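# Pack pick-listed bottles upright into the empty crate

## Task

Read the paper pick list lying on the table beside the empty crate, oriented so its black bar is on top; each line names a label color and a count. Move exactly that many bottles of each listed color into the empty crate so they stand upright, and leave every other bottle standing in its original crate. Neither crate may end up tilted or shifted, nothing may leave the table, the result must hold without the robot supporting it, and anything the robot is touching at the end must not settle downward by more than roughly a fingernail's width once released.

## Robot and tools

ROBOT AND FRAME. Two arms, left_arm and right_arm, each with six joints and a two-pad gripper. All positions in results share one frame: origin on the tabletop midway between the arms, +z up, +x outward over the table, left_arm on the +y side. The names left/right do not correspond to image sides. Reported hand positions (metres) and quaternions (wxyz) may be slightly off, more so at long reach. The gripper's fingers point along its own +z and close along its x; the reported point lies between the pads, fingertips 17.5 mm further. A flat block juts about 9 cm toward the gripper's -y and rotates with it, so watch its clearance.

JOINT ORDER (used in every row and every per-joint list): wrist pitch, elbow, shoulder, wrist roll, forearm roll, waist. Trust this order over any other naming.

THE ROW. One row is 18 numbers, each between -1 and 1: left_arm's six joint values, then its gripper position, force_limit, speed; then the same nine for right_arm. Both arms always appear, even if one stays still. Joint values are scaled offsets, not poses: 1.0 equals 1.398 rad for waist and shoulder, 2.097 rad for elbow, 2.622 rad for forearm roll, wrist pitch and wrist roll. Stated ranges: elbow -2.792 to 2.792 rad, all others -6.283 to 6.283 rad (real ends may differ by 0.010 rad). Gripper position is absolute: +1 = 50 mm open, about -0.65 = pads meet, -1 = close until stopped by an object. force_limit maps -1/0/+1 to roughly 20/102/185 N per pad (actual grip up to ~17% more). speed maps -1/0/+1 to 20/85/150 mm/s of gap change. To keep a gripper unchanged, resend its previous three numbers; zeros are real commands.

execute_actions(actions): a list of up to 15 actions; each action is a table of up to 15 rows, one row per 1/30 s step, the last row held if the table is short. Joint offsets in every row are measured from the angles at the start of that action (for the first action, the last reported angles), not from the prior row. An action is rejected for both arms if it would push a joint more than 0.010 rad beyond its range; a malformed or rejected first action cancels the whole call. Joints driven to their end produce "joint sent to its limit". An empty list just returns state and images. Motion is rate-limited and the controller keeps targets near measured angles and limits per-step hand jumps to 70 mm, so large offsets may need several actions.

move(target, speed, blocking): target is one 18-number row whose offsets count from the Joint positions in the latest result that printed them. All joints progress proportionally, so the hand traces a curve; duration 0.5 to 10 s. speed is the top rate in rad/s of the joint with the longest path (0.01 to 2, default 0.5). Gripper numbers apply immediately. blocking=false returns after 0.5 s while motion continues; then use wait or stop before any other motion call. The extra "move:" line reports the ending (done, off_target, moving, held, fault), limits=held or none, and each arm's joint farthest from target. Arms are stiff: aiming even slightly past a firm contact can trigger a fault; faster contact hits harder.

wait(seconds): 0 to 10; the robot holds its last command; a running move continues. stop(): brakes a running move (needs some room); fingers keep moving. zoom_image(camera, region): region [x0, y0, x1, y1] in pixels of that camera's last image, at most 504x504; cameras cam_head_left and cam_head_right (672x504), cam_left_wrist and cam_right_wrist (504x504 fisheye). finished_scene(scene): ends the given scene irreversibly after the last command is held; only call it once the goal is met and stable.

RESULTS. object_status: 0 moving, 1 blocked while opening, 2 blocked while closing (a held object), 3 reached target or pads met (usually nothing held). A new position resets it to 0 briefly. Changing force_limit or speed only takes effect with a position change of at least 0.01. Opening in mm is about (250 - position_measured) x 0.202. "joint command not followed" and HELD step marks mean the clearance check altered targets. Joint targets show where joints are being driven now. Flange force is the external force estimate including held weight. MOTOR HOT warns of heating before a brake stop.

CAUTIONS. Faults stop an arm for 10 s: contact torque at the load limit (waist/shoulder 302, elbow 142, the three wrist joints 40 N m; held weight counts) or any external force of 144 N. Avoid arm-to-arm contact, dropping or knocking bottles, shoving or tilting crates, and anything going off the table. Short disturbances may tug held items. Release bottles resting fully on the crate floor and withdraw without leaving pressure on anything.

Each tool is called after "Request:" as name(argument=value, ...) on one line, values as JSON.

## Session

Request:
execute_actions(actions=[])

Scene clock: 0.00 s.
left_arm: end_effector_position=(+0.5778, +0.4450, +0.3011) position_measured=3 object_status=3 end_effector_quat_wxyz=(+0.474, -0.541, +0.508, +0.473) end_effector_velocity=(+0.001, -0.001, -0.001) end_effector_angular_velocity=(+0.000, +0.002, -0.001) | right_arm: end_effector_position=(+0.4142, -0.5622, +0.1454) position_measured=3 object_status=3 end_effector_quat_wxyz=(+0.053, +0.806, -0.487, -0.332) end_effector_velocity=(-0.000, +0.001, -0.000) end_effector_angular_velocity=(+0.001, +0.001, -0.001)
Joint names: [wrist pitch, elbow, shoulder, wrist roll, forearm roll, waist]
Joint positions: left_arm=[ 1.976  1.902  0.428  2.185  0.974 -0.818] | right_arm=[1.548 1.932 0.317 2.544 0.221 0.1  ]
Joint velocities: left_arm=[-0.001 -0.     0.002  0.001  0.    -0.   ] | right_arm=[-0.     0.001  0.     0.001  0.002  0.   ]
Joint torques (N m, as the joint torque sensors report them, + toward a larger angle): no reading
Flange force (N, the push that the arm receives, along the gripper's own x y z axes): no reading
Joint targets: left_arm=[1.976 1.902 0.428 2.185 0.974 -0.818] | right_arm=[1.548 1.932 0.317 2.544 0.221 0.100]

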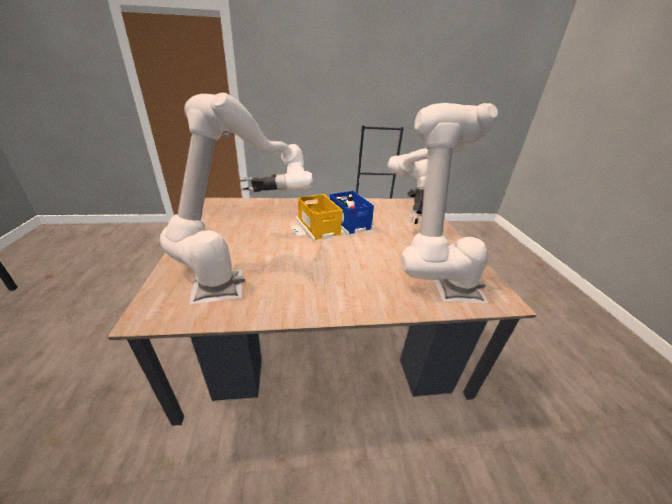

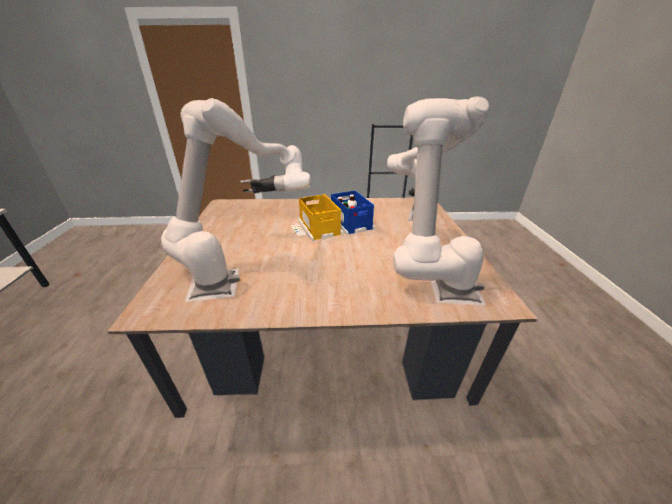

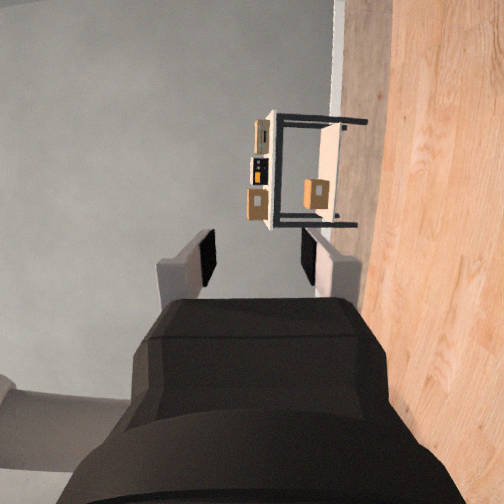

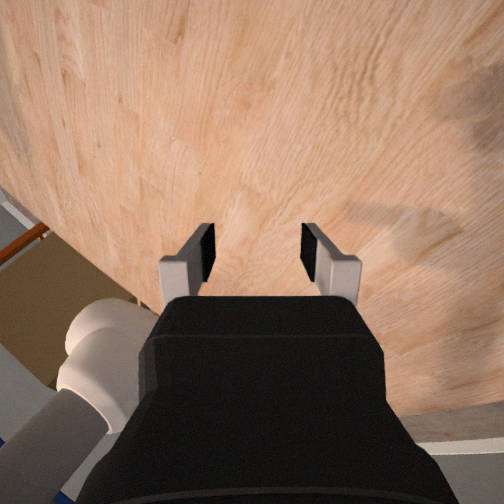

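Request:
move(target=[0,-0.2585,-0.0608,0.4,0,0.113,1,-0.5,0,0,0,0,0,0,0,1,0,0], speed=1)

Request:
move(target=[-0.2052,0,0,0.368,-0.3715,0,1,-0.5,0,0,0,0,0,0,0,1,0,0], speed=1)

Scene clock: 4.83 s.
left_arm: end_effector_position=(+0.7170, +0.4477, +0.5123) position_measured=3 object_status=3 end_effector_quat_wxyz=(+0.261, -0.452, +0.725, +0.449) end_effector_velocity=(+0.000, +0.001, +0.001) end_effector_angular_velocity=(-0.001, -0.000, +0.002) | right_arm: end_effector_position=(+0.4142, -0.5622, +0.1454) position_measured=3 object_status=3 end_effector_quat_wxyz=(+0.053, +0.806, -0.487, -0.332) end_effector_velocity=(-0.000, -0.000, -0.000) end_effector_angular_velocity=(-0.000, +0.001, -0.000)
Joint names: [wrist pitch, elbow, shoulder, wrist roll, forearm roll, waist]
Joint positions: left_arm=[ 1.976  1.36   0.344  3.234  0.974 -0.66 ] | right_arm=[1.548 1.932 0.317 2.544 0.221 0.1  ]
Joint velocities: left_arm=[ 0.001 -0.002 -0.     0.002  0.     0.002] | right_arm=[ 0.     0.     0.001 -0.    -0.    -0.001]
Joint torques (N m, as the joint torque sensors report them, + toward a larger angle): left_arm=[  1.23 -43.17 -78.59   0.23   5.07   0.72] | right_arm=[  1.46 -31.03 -63.05   0.18   4.08   1.01]
Flange force (N, the push that the arm receives, along the gripper's own x y z axes): left_arm=[2.4 0.4 0.9] | right_arm=[-0.1 3.1 -4.3]
Joint targets: left_arm=[1.976 1.359 0.343 3.234 0.974 -0.660] | right_arm=[1.548 1.932 0.317 2.544 0.221 0.100]
move: done; limits=none; left_arm: farthest joint: the shoulder, 0.001 radians from its target (0.085 radians at the start); right_arm: farthest joint: the waist, 0.000 radians from its target (0.000 radians at the start)

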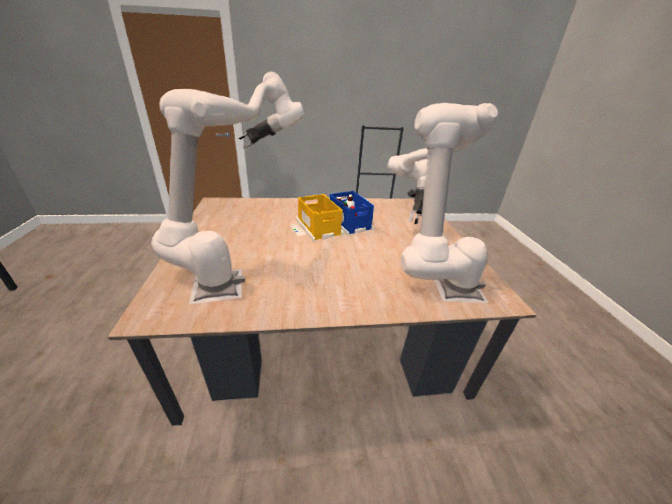

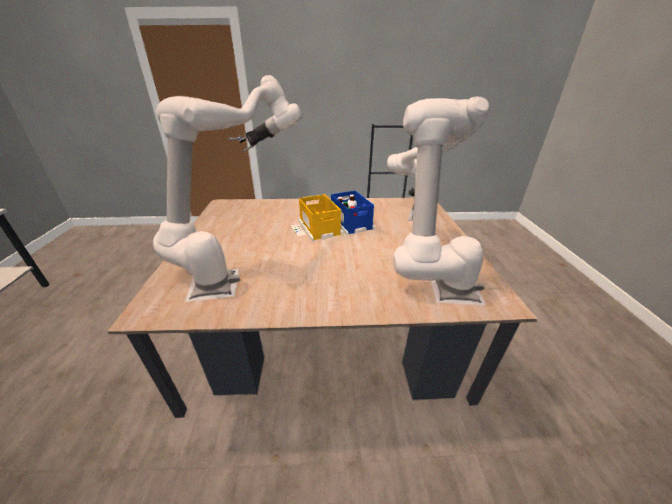

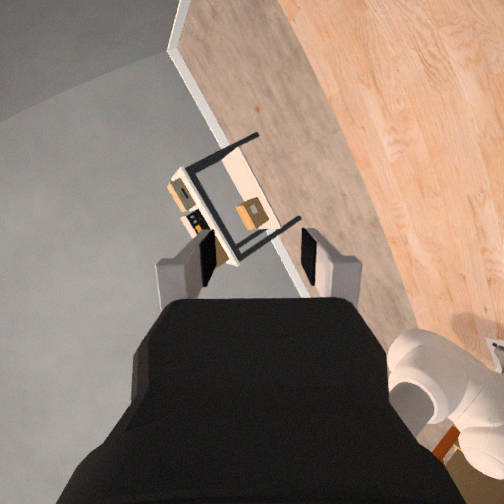

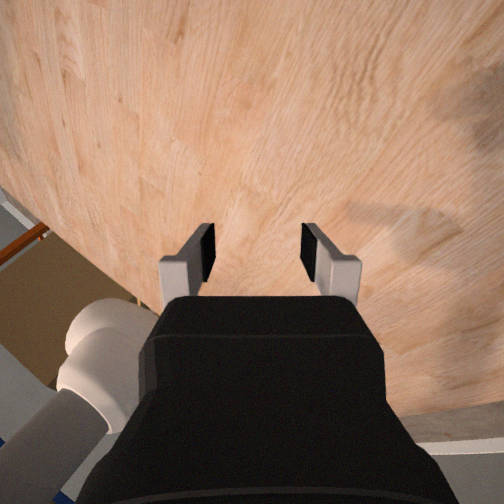

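Scene clock: 6.40 s.
left_arm: end_effector_position=(+0.7029, +0.1576, +0.3586) position_measured=3 object_status=3 end_effector_quat_wxyz=(+0.000, -0.000, +1.000, -0.000) end_effector_velocity=(+0.000, -0.001, +0.002) end_effector_angular_velocity=(-0.004, -0.003, +0.000) | right_arm: end_effector_position=(+0.4142, -0.5622, +0.1454) position_measured=3 object_status=3 end_effector_quat_wxyz=(+0.053, +0.806, -0.487, -0.332) end_effector_velocity=(-0.000, -0.000, -0.000) end_effector_angular_velocity=(-0.001, +0.000, +0.002)
Joint names: [wrist pitch, elbow, shoulder, wrist roll, forearm roll, waist]
Joint positions: left_arm=[ 1.438  1.359  0.344  4.198 -0.    -0.66 ] | right_arm=[1.548 1.932 0.317 2.544 0.221 0.1  ]
Joint velocities: left_arm=[-0.002 -0.001 -0.002 -0.    -0.002 -0.   ] | right_arm=[ 0.     0.    -0.    -0.    -0.002  0.   ]
Joint torques (N m, as the joint torque sensors report them, + toward a larger angle): left_arm=[ -0.09 -43.55 -79.03   0.42   4.67   1.84] | right_arm=[  1.45 -30.81 -62.03   0.36   4.13   0.53]
Flange force (N, the push that the arm receives, along the gripper's own x y z axes): left_arm=[2.0 -2.5 -0.2] | right_arm=[-1.5 4.1 -4.3]
Joint targets: left_arm=[1.438 1.360 0.344 4.198 -0.000 -0.660] | right_arm=[1.548 1.932 0.317 2.544 0.221 0.100]
move: done; limits=none; left_arm: farthest joint: the elbow, 0.001 radians from its target (0.000 radians at the start); right_arm: farthest joint: the waist, 0.000 radians from its target (0.000 radians at the start)

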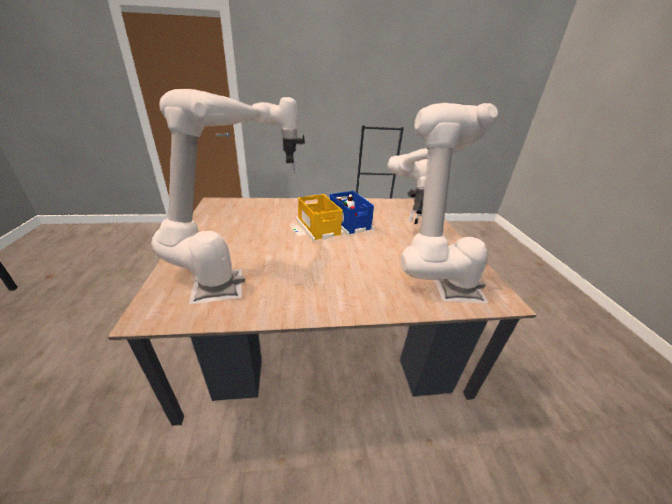

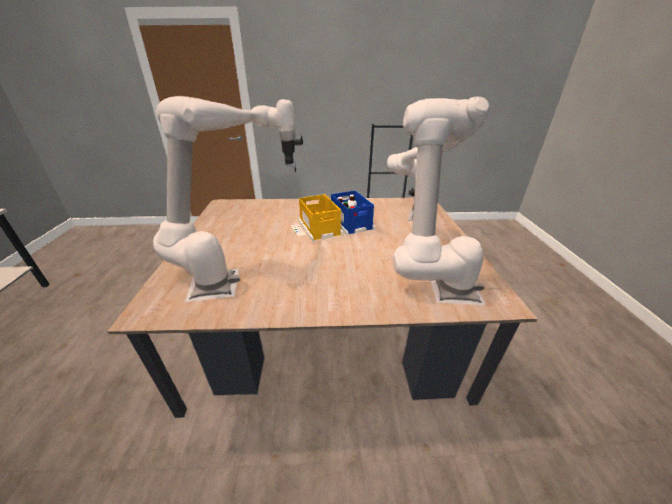

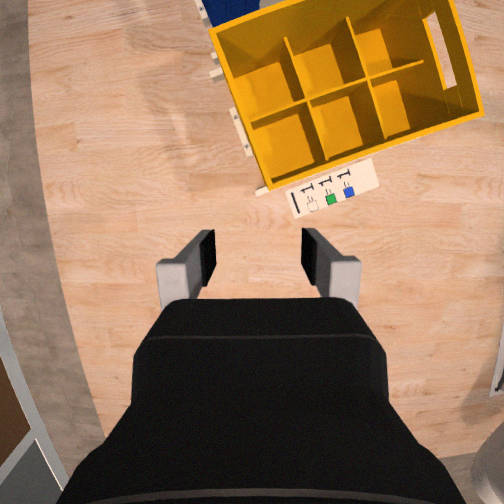

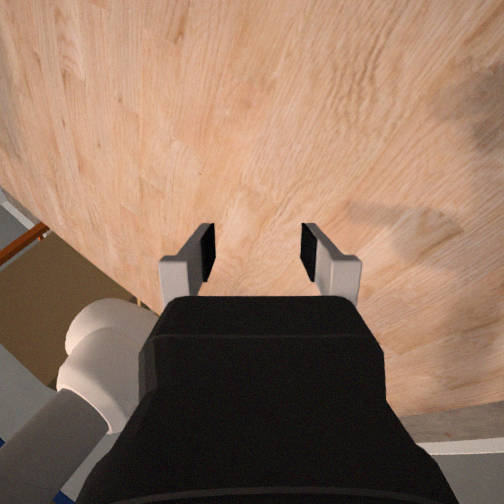

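Request:
move(target=[0.0385,-0.1619,0.171,-0.2557,0,-0.2297,1,-0.5,0,0,0,0,0,0,0,1,0,0], speed=0.7)

Scene clock: 14.27 s.
left_arm: end_effector_position=(+0.6597, -0.1397, +0.3485) position_measured=3 object_status=3 end_effector_quat_wxyz=(-0.000, -0.174, +0.985, +0.000) end_effector_velocity=(-0.001, -0.001, -0.001) end_effector_angular_velocity=(+0.001, +0.002, -0.001) | right_arm: end_effector_position=(+0.4142, -0.5622, +0.1454) position_measured=3 object_status=3 end_effector_quat_wxyz=(+0.053, +0.806, -0.487, -0.332) end_effector_velocity=(+0.000, -0.000, -0.001) end_effector_angular_velocity=(+0.001, +0.001, +0.001)
Joint names: [wrist pitch, elbow, shoulder, wrist roll, forearm roll, waist]
Joint positions: left_arm=[ 1.539  1.02   0.583  3.528 -0.    -0.981] | right_arm=[1.548 1.932 0.317 2.544 0.221 0.1  ]
Joint velocities: left_arm=[ 0.     0.     0.001  0.    -0.001 -0.001] | right_arm=[ 0.    -0.     0.002 -0.001  0.    -0.   ]
Joint torques (N m, as the joint torque sensors report them, + toward a larger angle): left_arm=[  -0.12  -43.13 -103.71   -0.13    4.41    2.9 ] | right_arm=[  1.33 -31.64 -61.35   0.24   4.23  -0.64]
Flange force (N, the push that the arm receives, along the gripper's own x y z axes): left_arm=[0.3 -6.5 -0.4] | right_arm=[-3.8 4.8 -2.8]
Joint targets: left_arm=[1.539 1.020 0.583 3.528 -0.000 -0.981] | right_arm=[1.548 1.932 0.317 2.544 0.221 0.100]
move: done; limits=none; left_arm: farthest joint: the shoulder, 0.001 radians from its target (0.240 radians at the start); right_arm: farthest joint: the waist, 0.000 radians from its target (0.000 radians at the start)

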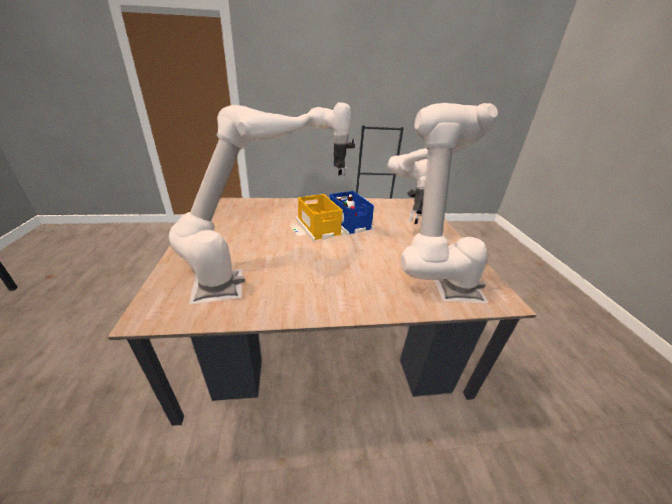

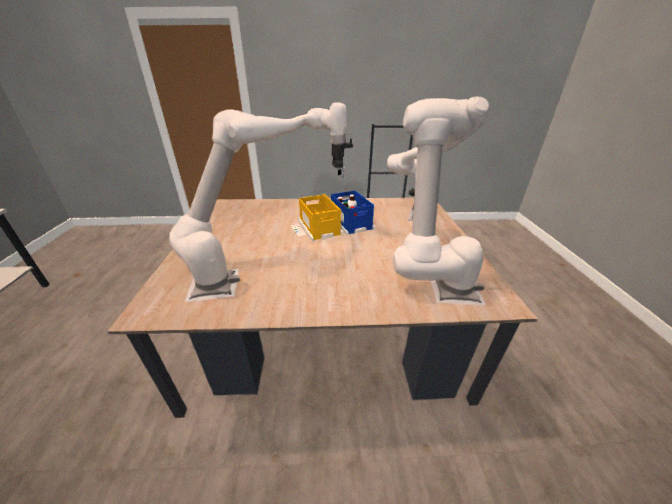

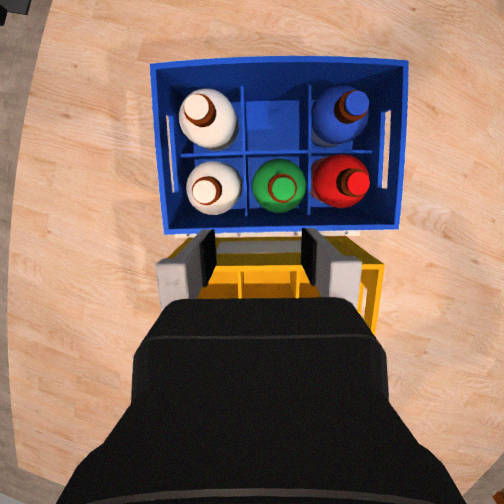

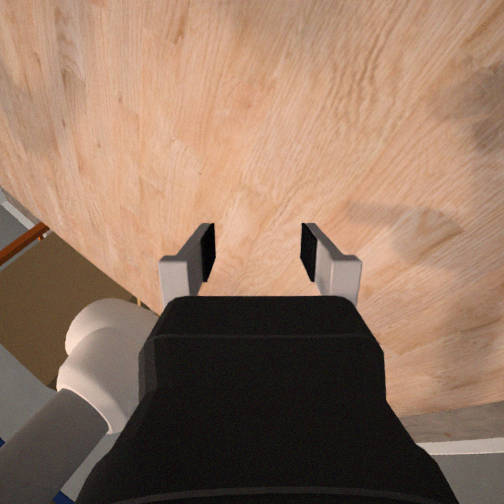

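Request:
move(target=[-0.085,0.0836,0.0338,-0.0175,0,-0.0326,1,-0.5,0,0,0,0,0,0,0,1,0,0], speed=0.3)

Scene clock: 20.17 s.
left_arm: end_effector_position=(+0.6339, -0.1727, +0.2090) position_measured=3 object_status=3 end_effector_quat_wxyz=(-0.000, -0.174, +0.985, -0.000) end_effector_velocity=(-0.001, -0.000, -0.000) end_effector_angular_velocity=(-0.000, +0.000, +0.000) | right_arm: end_effector_position=(+0.4142, -0.5622, +0.1454) position_measured=3 object_status=3 end_effector_quat_wxyz=(+0.053, +0.806, -0.487, -0.332) end_effector_velocity=(-0.000, -0.000, -0.001) end_effector_angular_velocity=(-0.001, +0.001, +0.001)
Joint names: [wrist pitch, elbow, shoulder, wrist roll, forearm roll, waist]
Joint positions: left_arm=[ 1.317  1.195  0.63   3.482 -0.    -1.027] | right_arm=[1.548 1.932 0.317 2.544 0.221 0.1  ]
Joint velocities: left_arm=[-0.001  0.001 -0.001 -0.001 -0.    -0.001] | right_arm=[ 0.     0.     0.001  0.001 -0.001  0.001]
Joint torques (N m, as the joint torque sensors report them, + toward a larger angle): left_arm=[   0.29  -42.8  -105.42    0.11    4.41    1.59] | right_arm=[  1.93 -30.74 -63.88   0.18   4.25  -0.32]
Flange force (N, the push that the arm receives, along the gripper's own x y z axes): left_arm=[1.8 0.0 1.1] | right_arm=[-1.1 0.0 -3.3]
Joint targets: left_arm=[1.316 1.195 0.630 3.482 -0.000 -1.027] | right_arm=[1.548 1.932 0.317 2.544 0.221 0.100]
move: done; limits=none; left_arm: farthest joint: the shoulder, 0.001 radians from its target (0.048 radians at the start); right_arm: farthest joint: the waist, 0.000 radians from its target (0.000 radians at the start)

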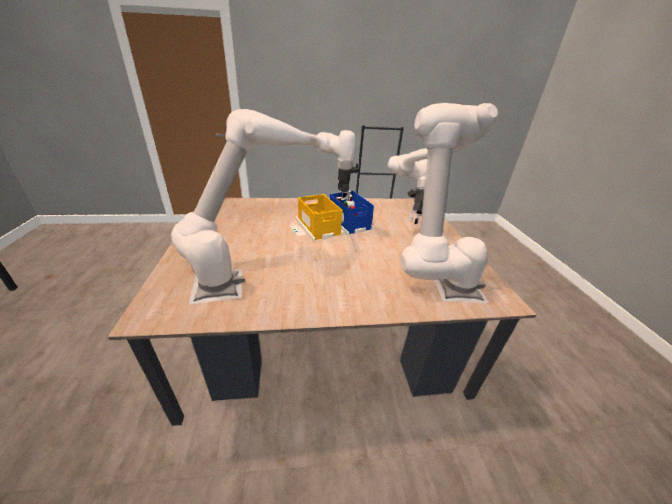

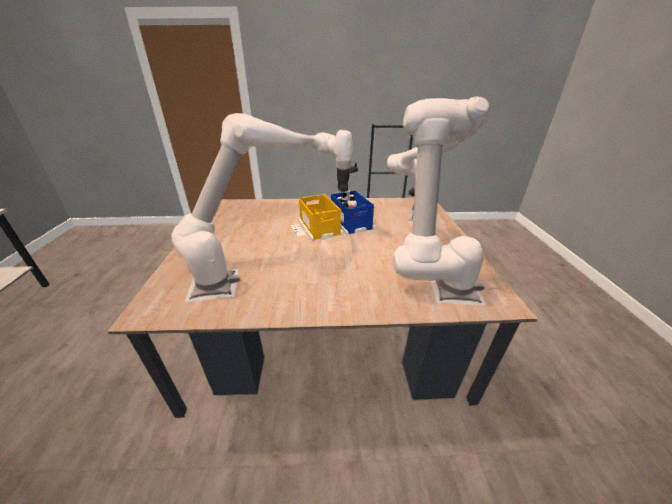

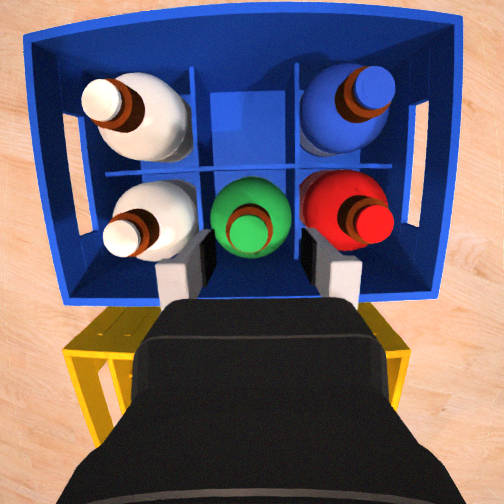

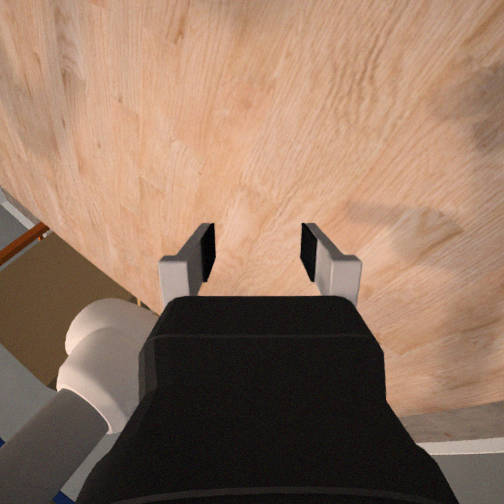

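Request:
move(target=[-0.0282,0.0237,0.017,0.0025,0,0.0047,1,-0.5,0,0,0,0,0,0,0,1,0,0], speed=0.08)

Request:
move(target=[0,0,0,0,0,0,-1,-0.5,0,0,0,0,0,0,0,1,0,0])

Scene clock: 24.90 s.
left_arm: end_effector_position=(+0.6384, -0.1688, +0.1609) position_measured=3 object_status=3 end_effector_quat_wxyz=(+0.000, -0.174, +0.985, -0.000) end_effector_velocity=(-0.000, +0.000, -0.003) end_effector_angular_velocity=(+0.002, +0.002, +0.001) | right_arm: end_effector_position=(+0.4142, -0.5622, +0.1454) position_measured=3 object_status=3 end_effector_quat_wxyz=(+0.053, +0.806, -0.487, -0.332) end_effector_velocity=(-0.001, -0.000, -0.000) end_effector_angular_velocity=(-0.001, +0.001, -0.001)
Joint names: [wrist pitch, elbow, shoulder, wrist roll, forearm roll, waist]
Joint positions: left_arm=[ 1.243  1.245  0.653  3.489 -0.    -1.02 ] | right_arm=[1.548 1.932 0.317 2.544 0.221 0.1  ]
Joint velocities: left_arm=[-0.     0.001  0.002 -0.001 -0.001 -0.   ] | right_arm=[-0.     0.001  0.     0.002 -0.     0.   ]
Joint torques (N m, as the joint torque sensors report them, + toward a larger angle): left_arm=[   0.14  -41.77 -104.94    0.22    4.37    2.37] | right_arm=[  1.82 -31.19 -64.16   0.13   3.92   1.8 ]
Flange force (N, the push that the arm receives, along the gripper's own x y z axes): left_arm=[3.3 0.8 0.8] | right_arm=[2.4 1.8 -3.3]
Joint targets: left_arm=[1.243 1.245 0.653 3.489 -0.000 -1.020] | right_arm=[1.548 1.932 0.317 2.544 0.221 0.100]
move: done; limits=none; left_arm: farthest joint: the waist, 0.000 radians from its target (0.006 radians at the start); right_arm: farthest joint: the waist, 0.000 radians from its target (0.000 radians at the start)

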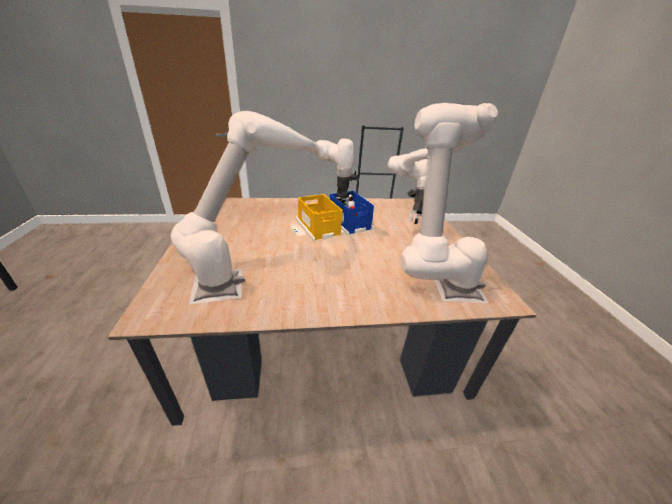

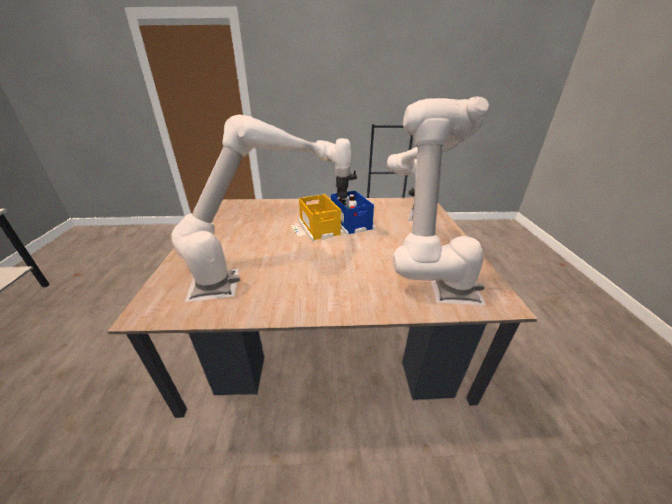

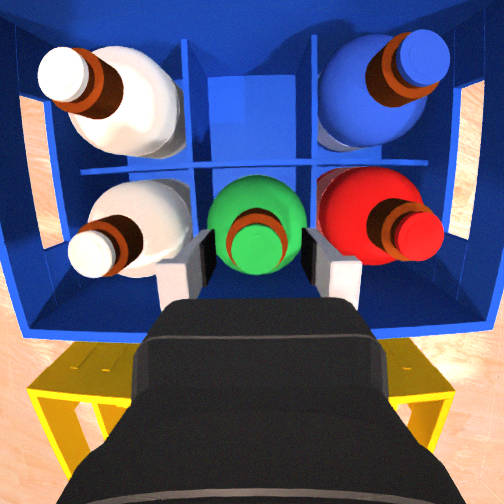

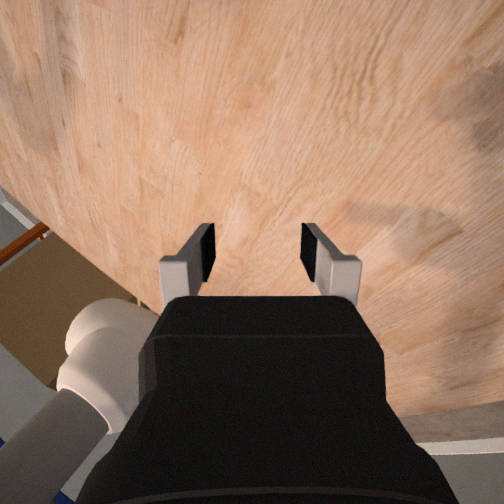

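Scene clock: 25.40 s.
left_arm: end_effector_position=(+0.6384, -0.1688, +0.1609) position_measured=89 object_status=2 end_effector_quat_wxyz=(+0.000, -0.174, +0.985, -0.000) end_effector_velocity=(-0.001, -0.000, -0.000) end_effector_angular_velocity=(-0.000, +0.000, +0.000) | right_arm: end_effector_position=(+0.4142, -0.5622, +0.1454) position_measured=3 object_status=3 end_effector_quat_wxyz=(+0.053, +0.806, -0.487, -0.332) end_effector_velocity=(+0.000, -0.001, -0.000) end_effector_angular_velocity=(+0.001, +0.001, -0.002)
Joint names: [wrist pitch, elbow, shoulder, wrist roll, forearm roll, waist]
Joint positions: left_arm=[ 1.243  1.245  0.653  3.489 -0.    -1.02 ] | right_arm=[1.548 1.932 0.317 2.544 0.221 0.1  ]
Joint velocities: left_arm=[-0.     0.001 -0.    -0.001 -0.    -0.001] | right_arm=[-0.    -0.     0.001 -0.001  0.001 -0.002]
Joint torques (N m, as the joint torque sensors report them, + toward a larger angle): left_arm=[  -0.09  -41.33 -107.68    0.13    4.5     0.98] | right_arm=[  2.03 -30.43 -62.99   0.5    3.88   2.35]
Flange force (N, the push that the arm receives, along the gripper's own x y z axes): left_arm=[0.1 -3.6 0.8] | right_arm=[2.5 3.4 -4.5]
Joint targets: left_arm=[1.243 1.245 0.653 3.489 -0.000 -1.020] | right_arm=[1.548 1.932 0.317 2.544 0.221 0.100]
move: done; limits=none; left_arm: farthest joint: the waist, 0.000 radians from its target (0.000 radians at the start); right_arm: farthest joint: the waist, 0.000 radians from its target (0.000 radians at the start)

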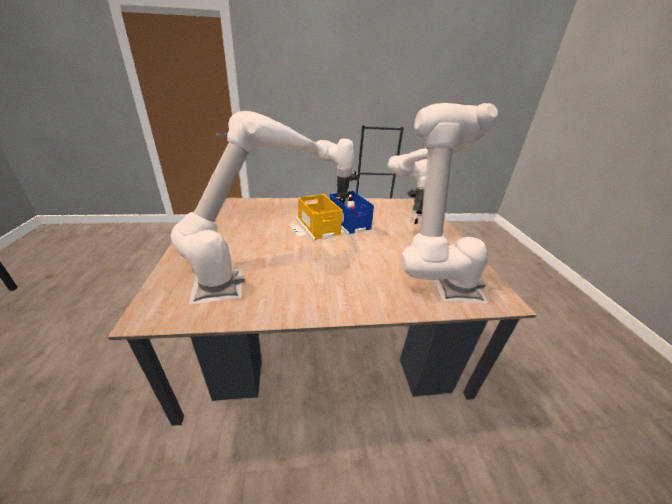

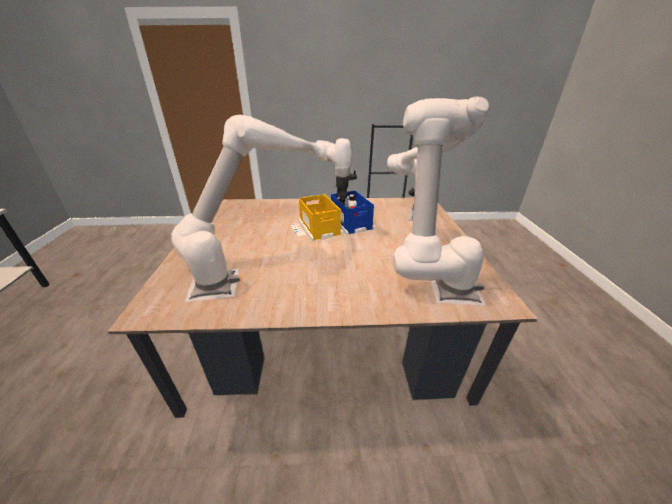

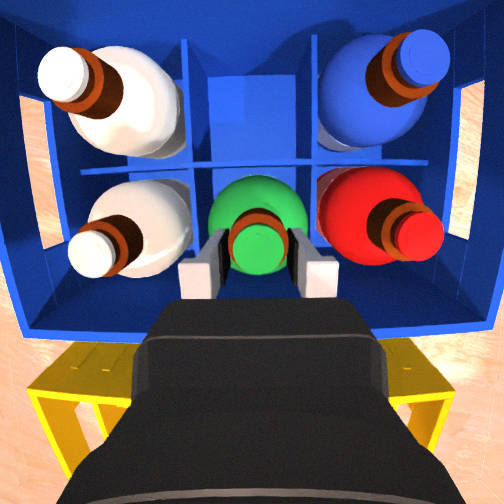

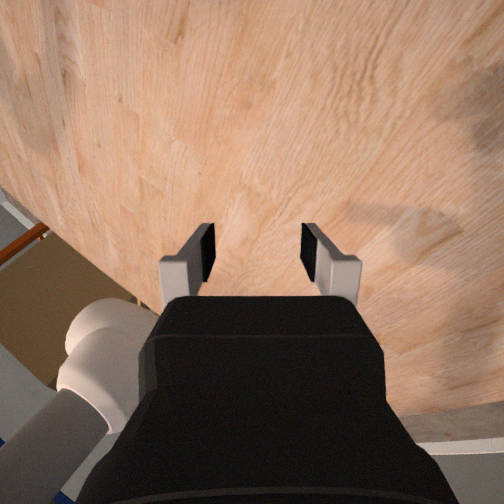

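Request:
move(target=[0,0,0,0,0,0,0.9,-0.5,0,0,0,0,0,0,0,1,0,0])

Request:
move(target=[-0.004,0.001,0.006,0,0,0,0.9,-0.5,0,0,0,0,0,0,0,1,0,0], speed=0.03)

Request:
move(target=[0,0,0,0,0,0,-1,-0.3,0,0,0,0,0,0,0,1,0,0])

Scene clock: 30.27 s.
left_arm: end_effector_position=(+0.6384, -0.1688, +0.1609) position_measured=18 object_status=3 end_effector_quat_wxyz=(+0.000, -0.174, +0.985, -0.000) end_effector_velocity=(+0.000, +0.001, +0.001) end_effector_angular_velocity=(-0.002, -0.001, +0.002) | right_arm: end_effector_position=(+0.4142, -0.5622, +0.1454) position_measured=3 object_status=3 end_effector_quat_wxyz=(+0.053, +0.806, -0.487, -0.332) end_effector_velocity=(-0.000, +0.001, +0.000) end_effector_angular_velocity=(+0.001, -0.001, +0.002)
Joint names: [wrist pitch, elbow, shoulder, wrist roll, forearm roll, waist]
Joint positions: left_arm=[ 1.243  1.245  0.653  3.489 -0.    -1.02 ] | right_arm=[1.548 1.932 0.317 2.544 0.221 0.1  ]
Joint velocities: left_arm=[-0.001  0.001 -0.002 -0.001 -0.     0.001] | right_arm=[-0.     0.001 -0.001 -0.001  0.001  0.001]
Joint torques (N m, as the joint torque sensors report them, + toward a larger angle): left_arm=[  -0.12  -41.54 -106.2     0.12    4.29    1.41] | right_arm=[  2.13 -30.13 -62.72   0.5    3.7    0.52]
Flange force (N, the push that the arm receives, along the gripper's own x y z axes): left_arm=[1.6 -0.1 -0.6] | right_arm=[-1.3 2.1 -4.2]
Joint targets: left_arm=[1.243 1.245 0.653 3.489 -0.000 -1.020] | right_arm=[1.548 1.932 0.317 2.544 0.221 0.100]
move: done; limits=none; left_arm: farthest joint: the waist, 0.000 radians from its target (0.000 radians at the start); right_arm: farthest joint: the waist, 0.000 radians from its target (0.000 radians at the start)

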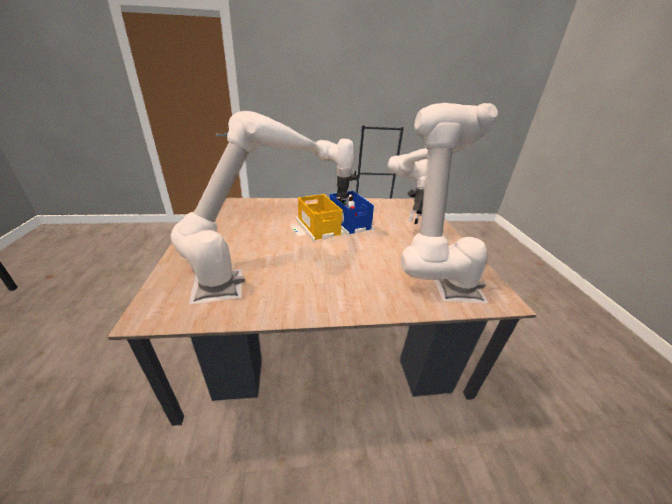

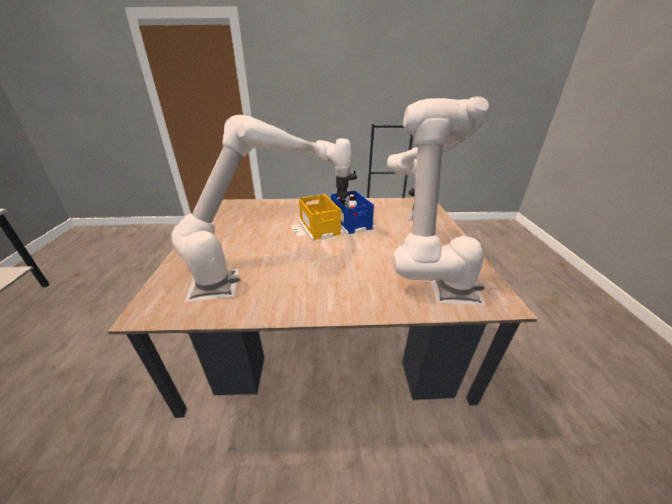

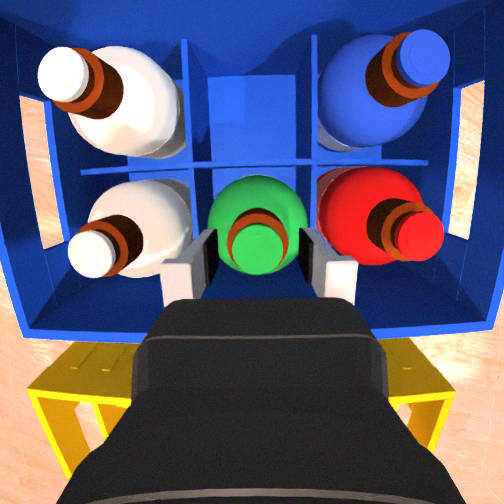

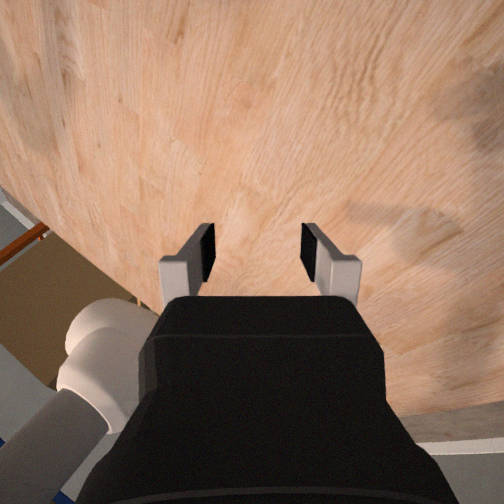

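Scene clock: 30.97 s.
left_arm: end_effector_position=(+0.6398, -0.1705, +0.1523) position_measured=18 object_status=3 end_effector_quat_wxyz=(+0.000, -0.174, +0.985, -0.000) end_effector_velocity=(+0.000, -0.000, -0.001) end_effector_angular_velocity=(-0.001, -0.000, -0.000) | right_arm: end_effector_position=(+0.4142, -0.5622, +0.1454) position_measured=3 object_status=3 end_effector_quat_wxyz=(+0.053, +0.806, -0.487, -0.332) end_effector_velocity=(+0.000, +0.000, +0.000) end_effector_angular_velocity=(+0.000, -0.000, +0.000)
Joint names: [wrist pitch, elbow, shoulder, wrist roll, forearm roll, waist]
Joint positions: left_arm=[ 1.232  1.247  0.662  3.489 -0.    -1.02 ] | right_arm=[1.548 1.932 0.317 2.544 0.221 0.1  ]
Joint velocities: left_arm=[-0.002  0.001  0.001  0.001 -0.     0.   ] | right_arm=[ 0.    -0.001 -0.     0.     0.     0.001]
Joint torques (N m, as the joint torque sensors report them, + toward a larger angle): left_arm=[  -0.04  -41.49 -108.12    0.38    4.23    1.84] | right_arm=[  1.88 -29.89 -66.14   0.49   3.92   0.24]
Flange force (N, the push that the arm receives, along the gripper's own x y z axes): left_arm=[1.6 -3.0 1.1] | right_arm=[1.8 -3.4 -4.9]
Joint targets: left_arm=[1.232 1.247 0.662 3.489 -0.000 -1.020] | right_arm=[1.548 1.932 0.317 2.544 0.221 0.100]
move: done; limits=none; left_arm: farthest joint: the waist, 0.000 radians from its target (0.000 radians at the start); right_arm: farthest joint: the waist, 0.000 radians from its target (0.000 radians at the start)

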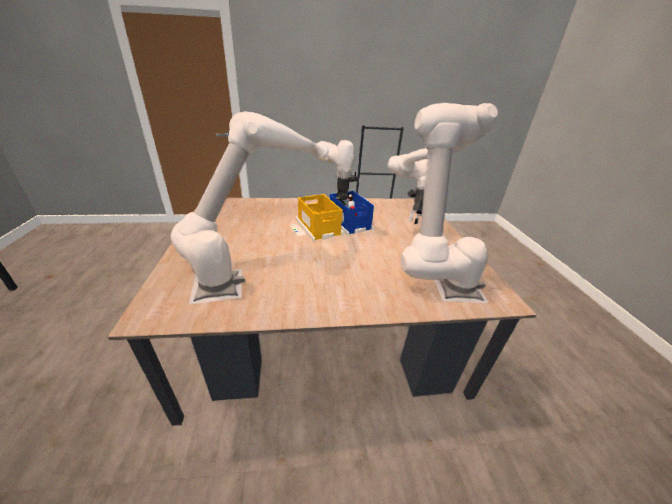

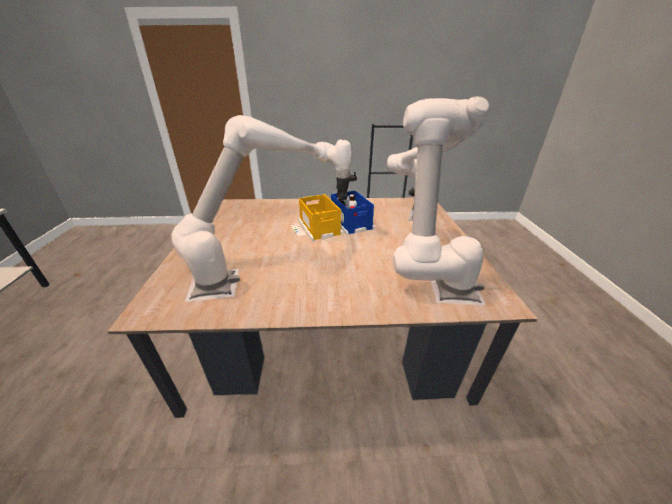

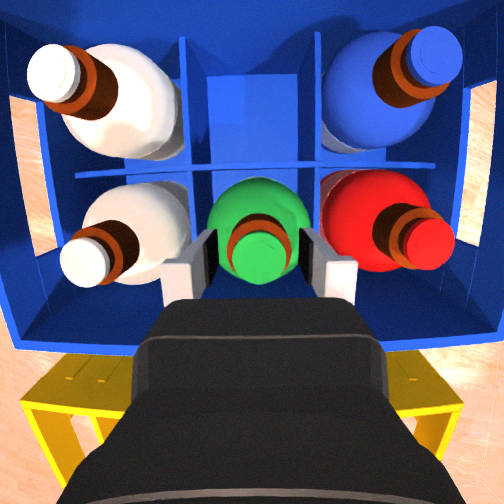

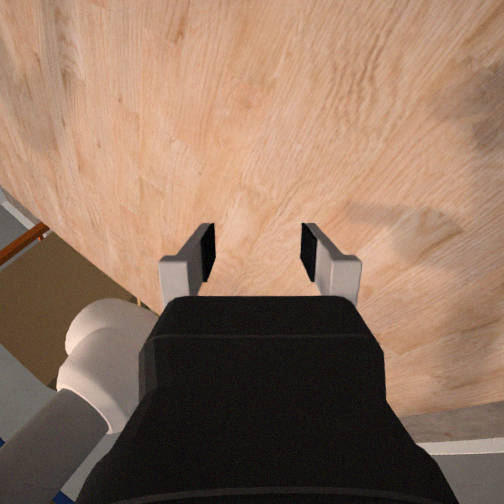

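Scene clock: 31.47 s.
left_arm: end_effector_position=(+0.6398, -0.1705, +0.1522) position_measured=88 object_status=2 end_effector_quat_wxyz=(+0.000, -0.174, +0.985, -0.000) end_effector_velocity=(+0.001, +0.001, -0.001) end_effector_angular_velocity=(+0.000, +0.000, +0.002) | right_arm: end_effector_position=(+0.4142, -0.5622, +0.1454) position_measured=3 object_status=3 end_effector_quat_wxyz=(+0.053, +0.806, -0.487, -0.332) end_effector_velocity=(+0.000, -0.000, -0.000) end_effector_angular_velocity=(-0.002, -0.000, -0.000)
Joint names: [wrist pitch, elbow, shoulder, wrist roll, forearm roll, waist]
Joint positions: left_arm=[ 1.232  1.247  0.662  3.489 -0.    -1.02 ] | right_arm=[1.548 1.932 0.317 2.544 0.221 0.1  ]
Joint velocities: left_arm=[-0.    -0.001  0.001 -0.     0.     0.001] | right_arm=[-0.    -0.    -0.     0.001 -0.001 -0.   ]
Joint torques (N m, as the joint torque sensors report them, + toward a larger angle): left_arm=[   0.08  -42.31 -107.1     0.13    4.11    1.8 ] | right_arm=[  1.68 -31.15 -64.91   0.76   3.83  -1.16]
Flange force (N, the push that the arm receives, along the gripper's own x y z axes): left_arm=[2.4 0.8 1.5] | right_arm=[-1.1 -0.9 -2.8]
Joint targets: left_arm=[1.232 1.247 0.662 3.489 -0.000 -1.020] | right_arm=[1.548 1.932 0.317 2.544 0.221 0.100]
move: done; limits=none; left_arm: farthest joint: the waist, 0.000 radians from its target (0.000 radians at the start); right_arm: farthest joint: the waist, 0.000 radians from its target (0.000 radians at the start)

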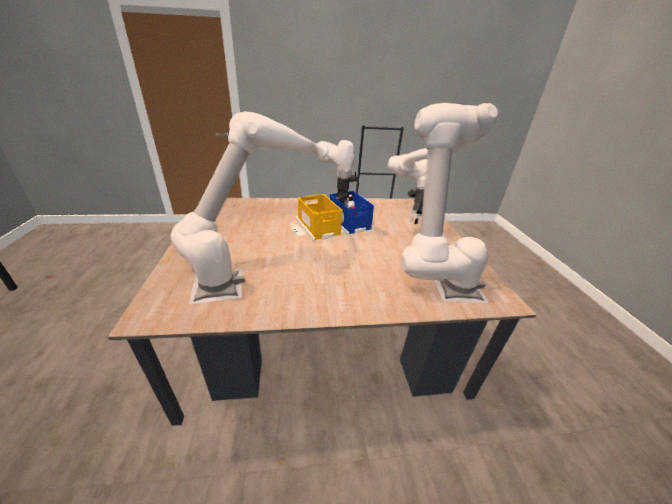

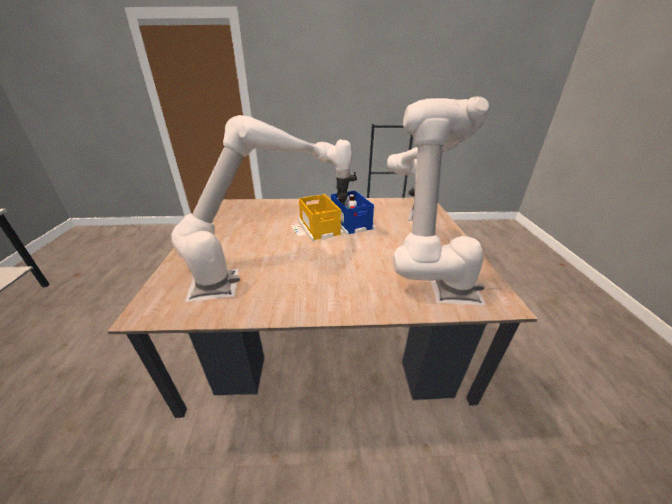

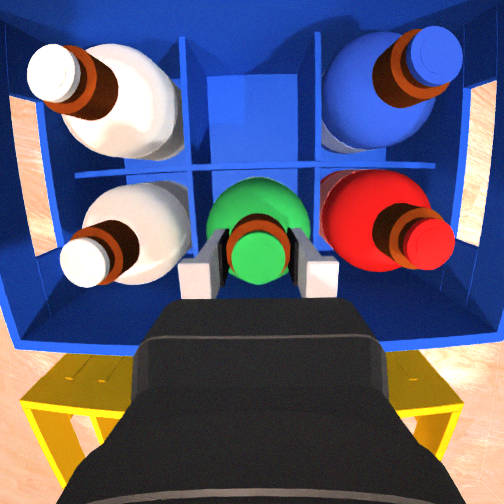

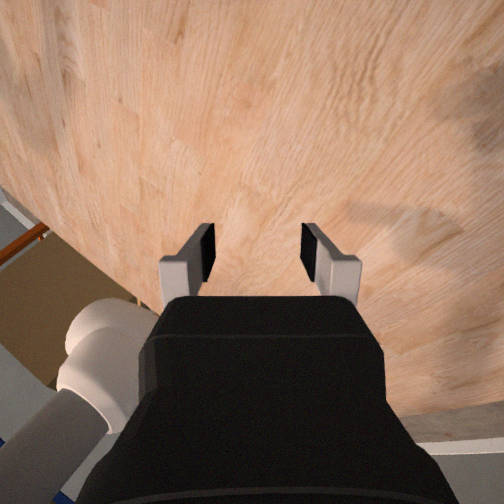

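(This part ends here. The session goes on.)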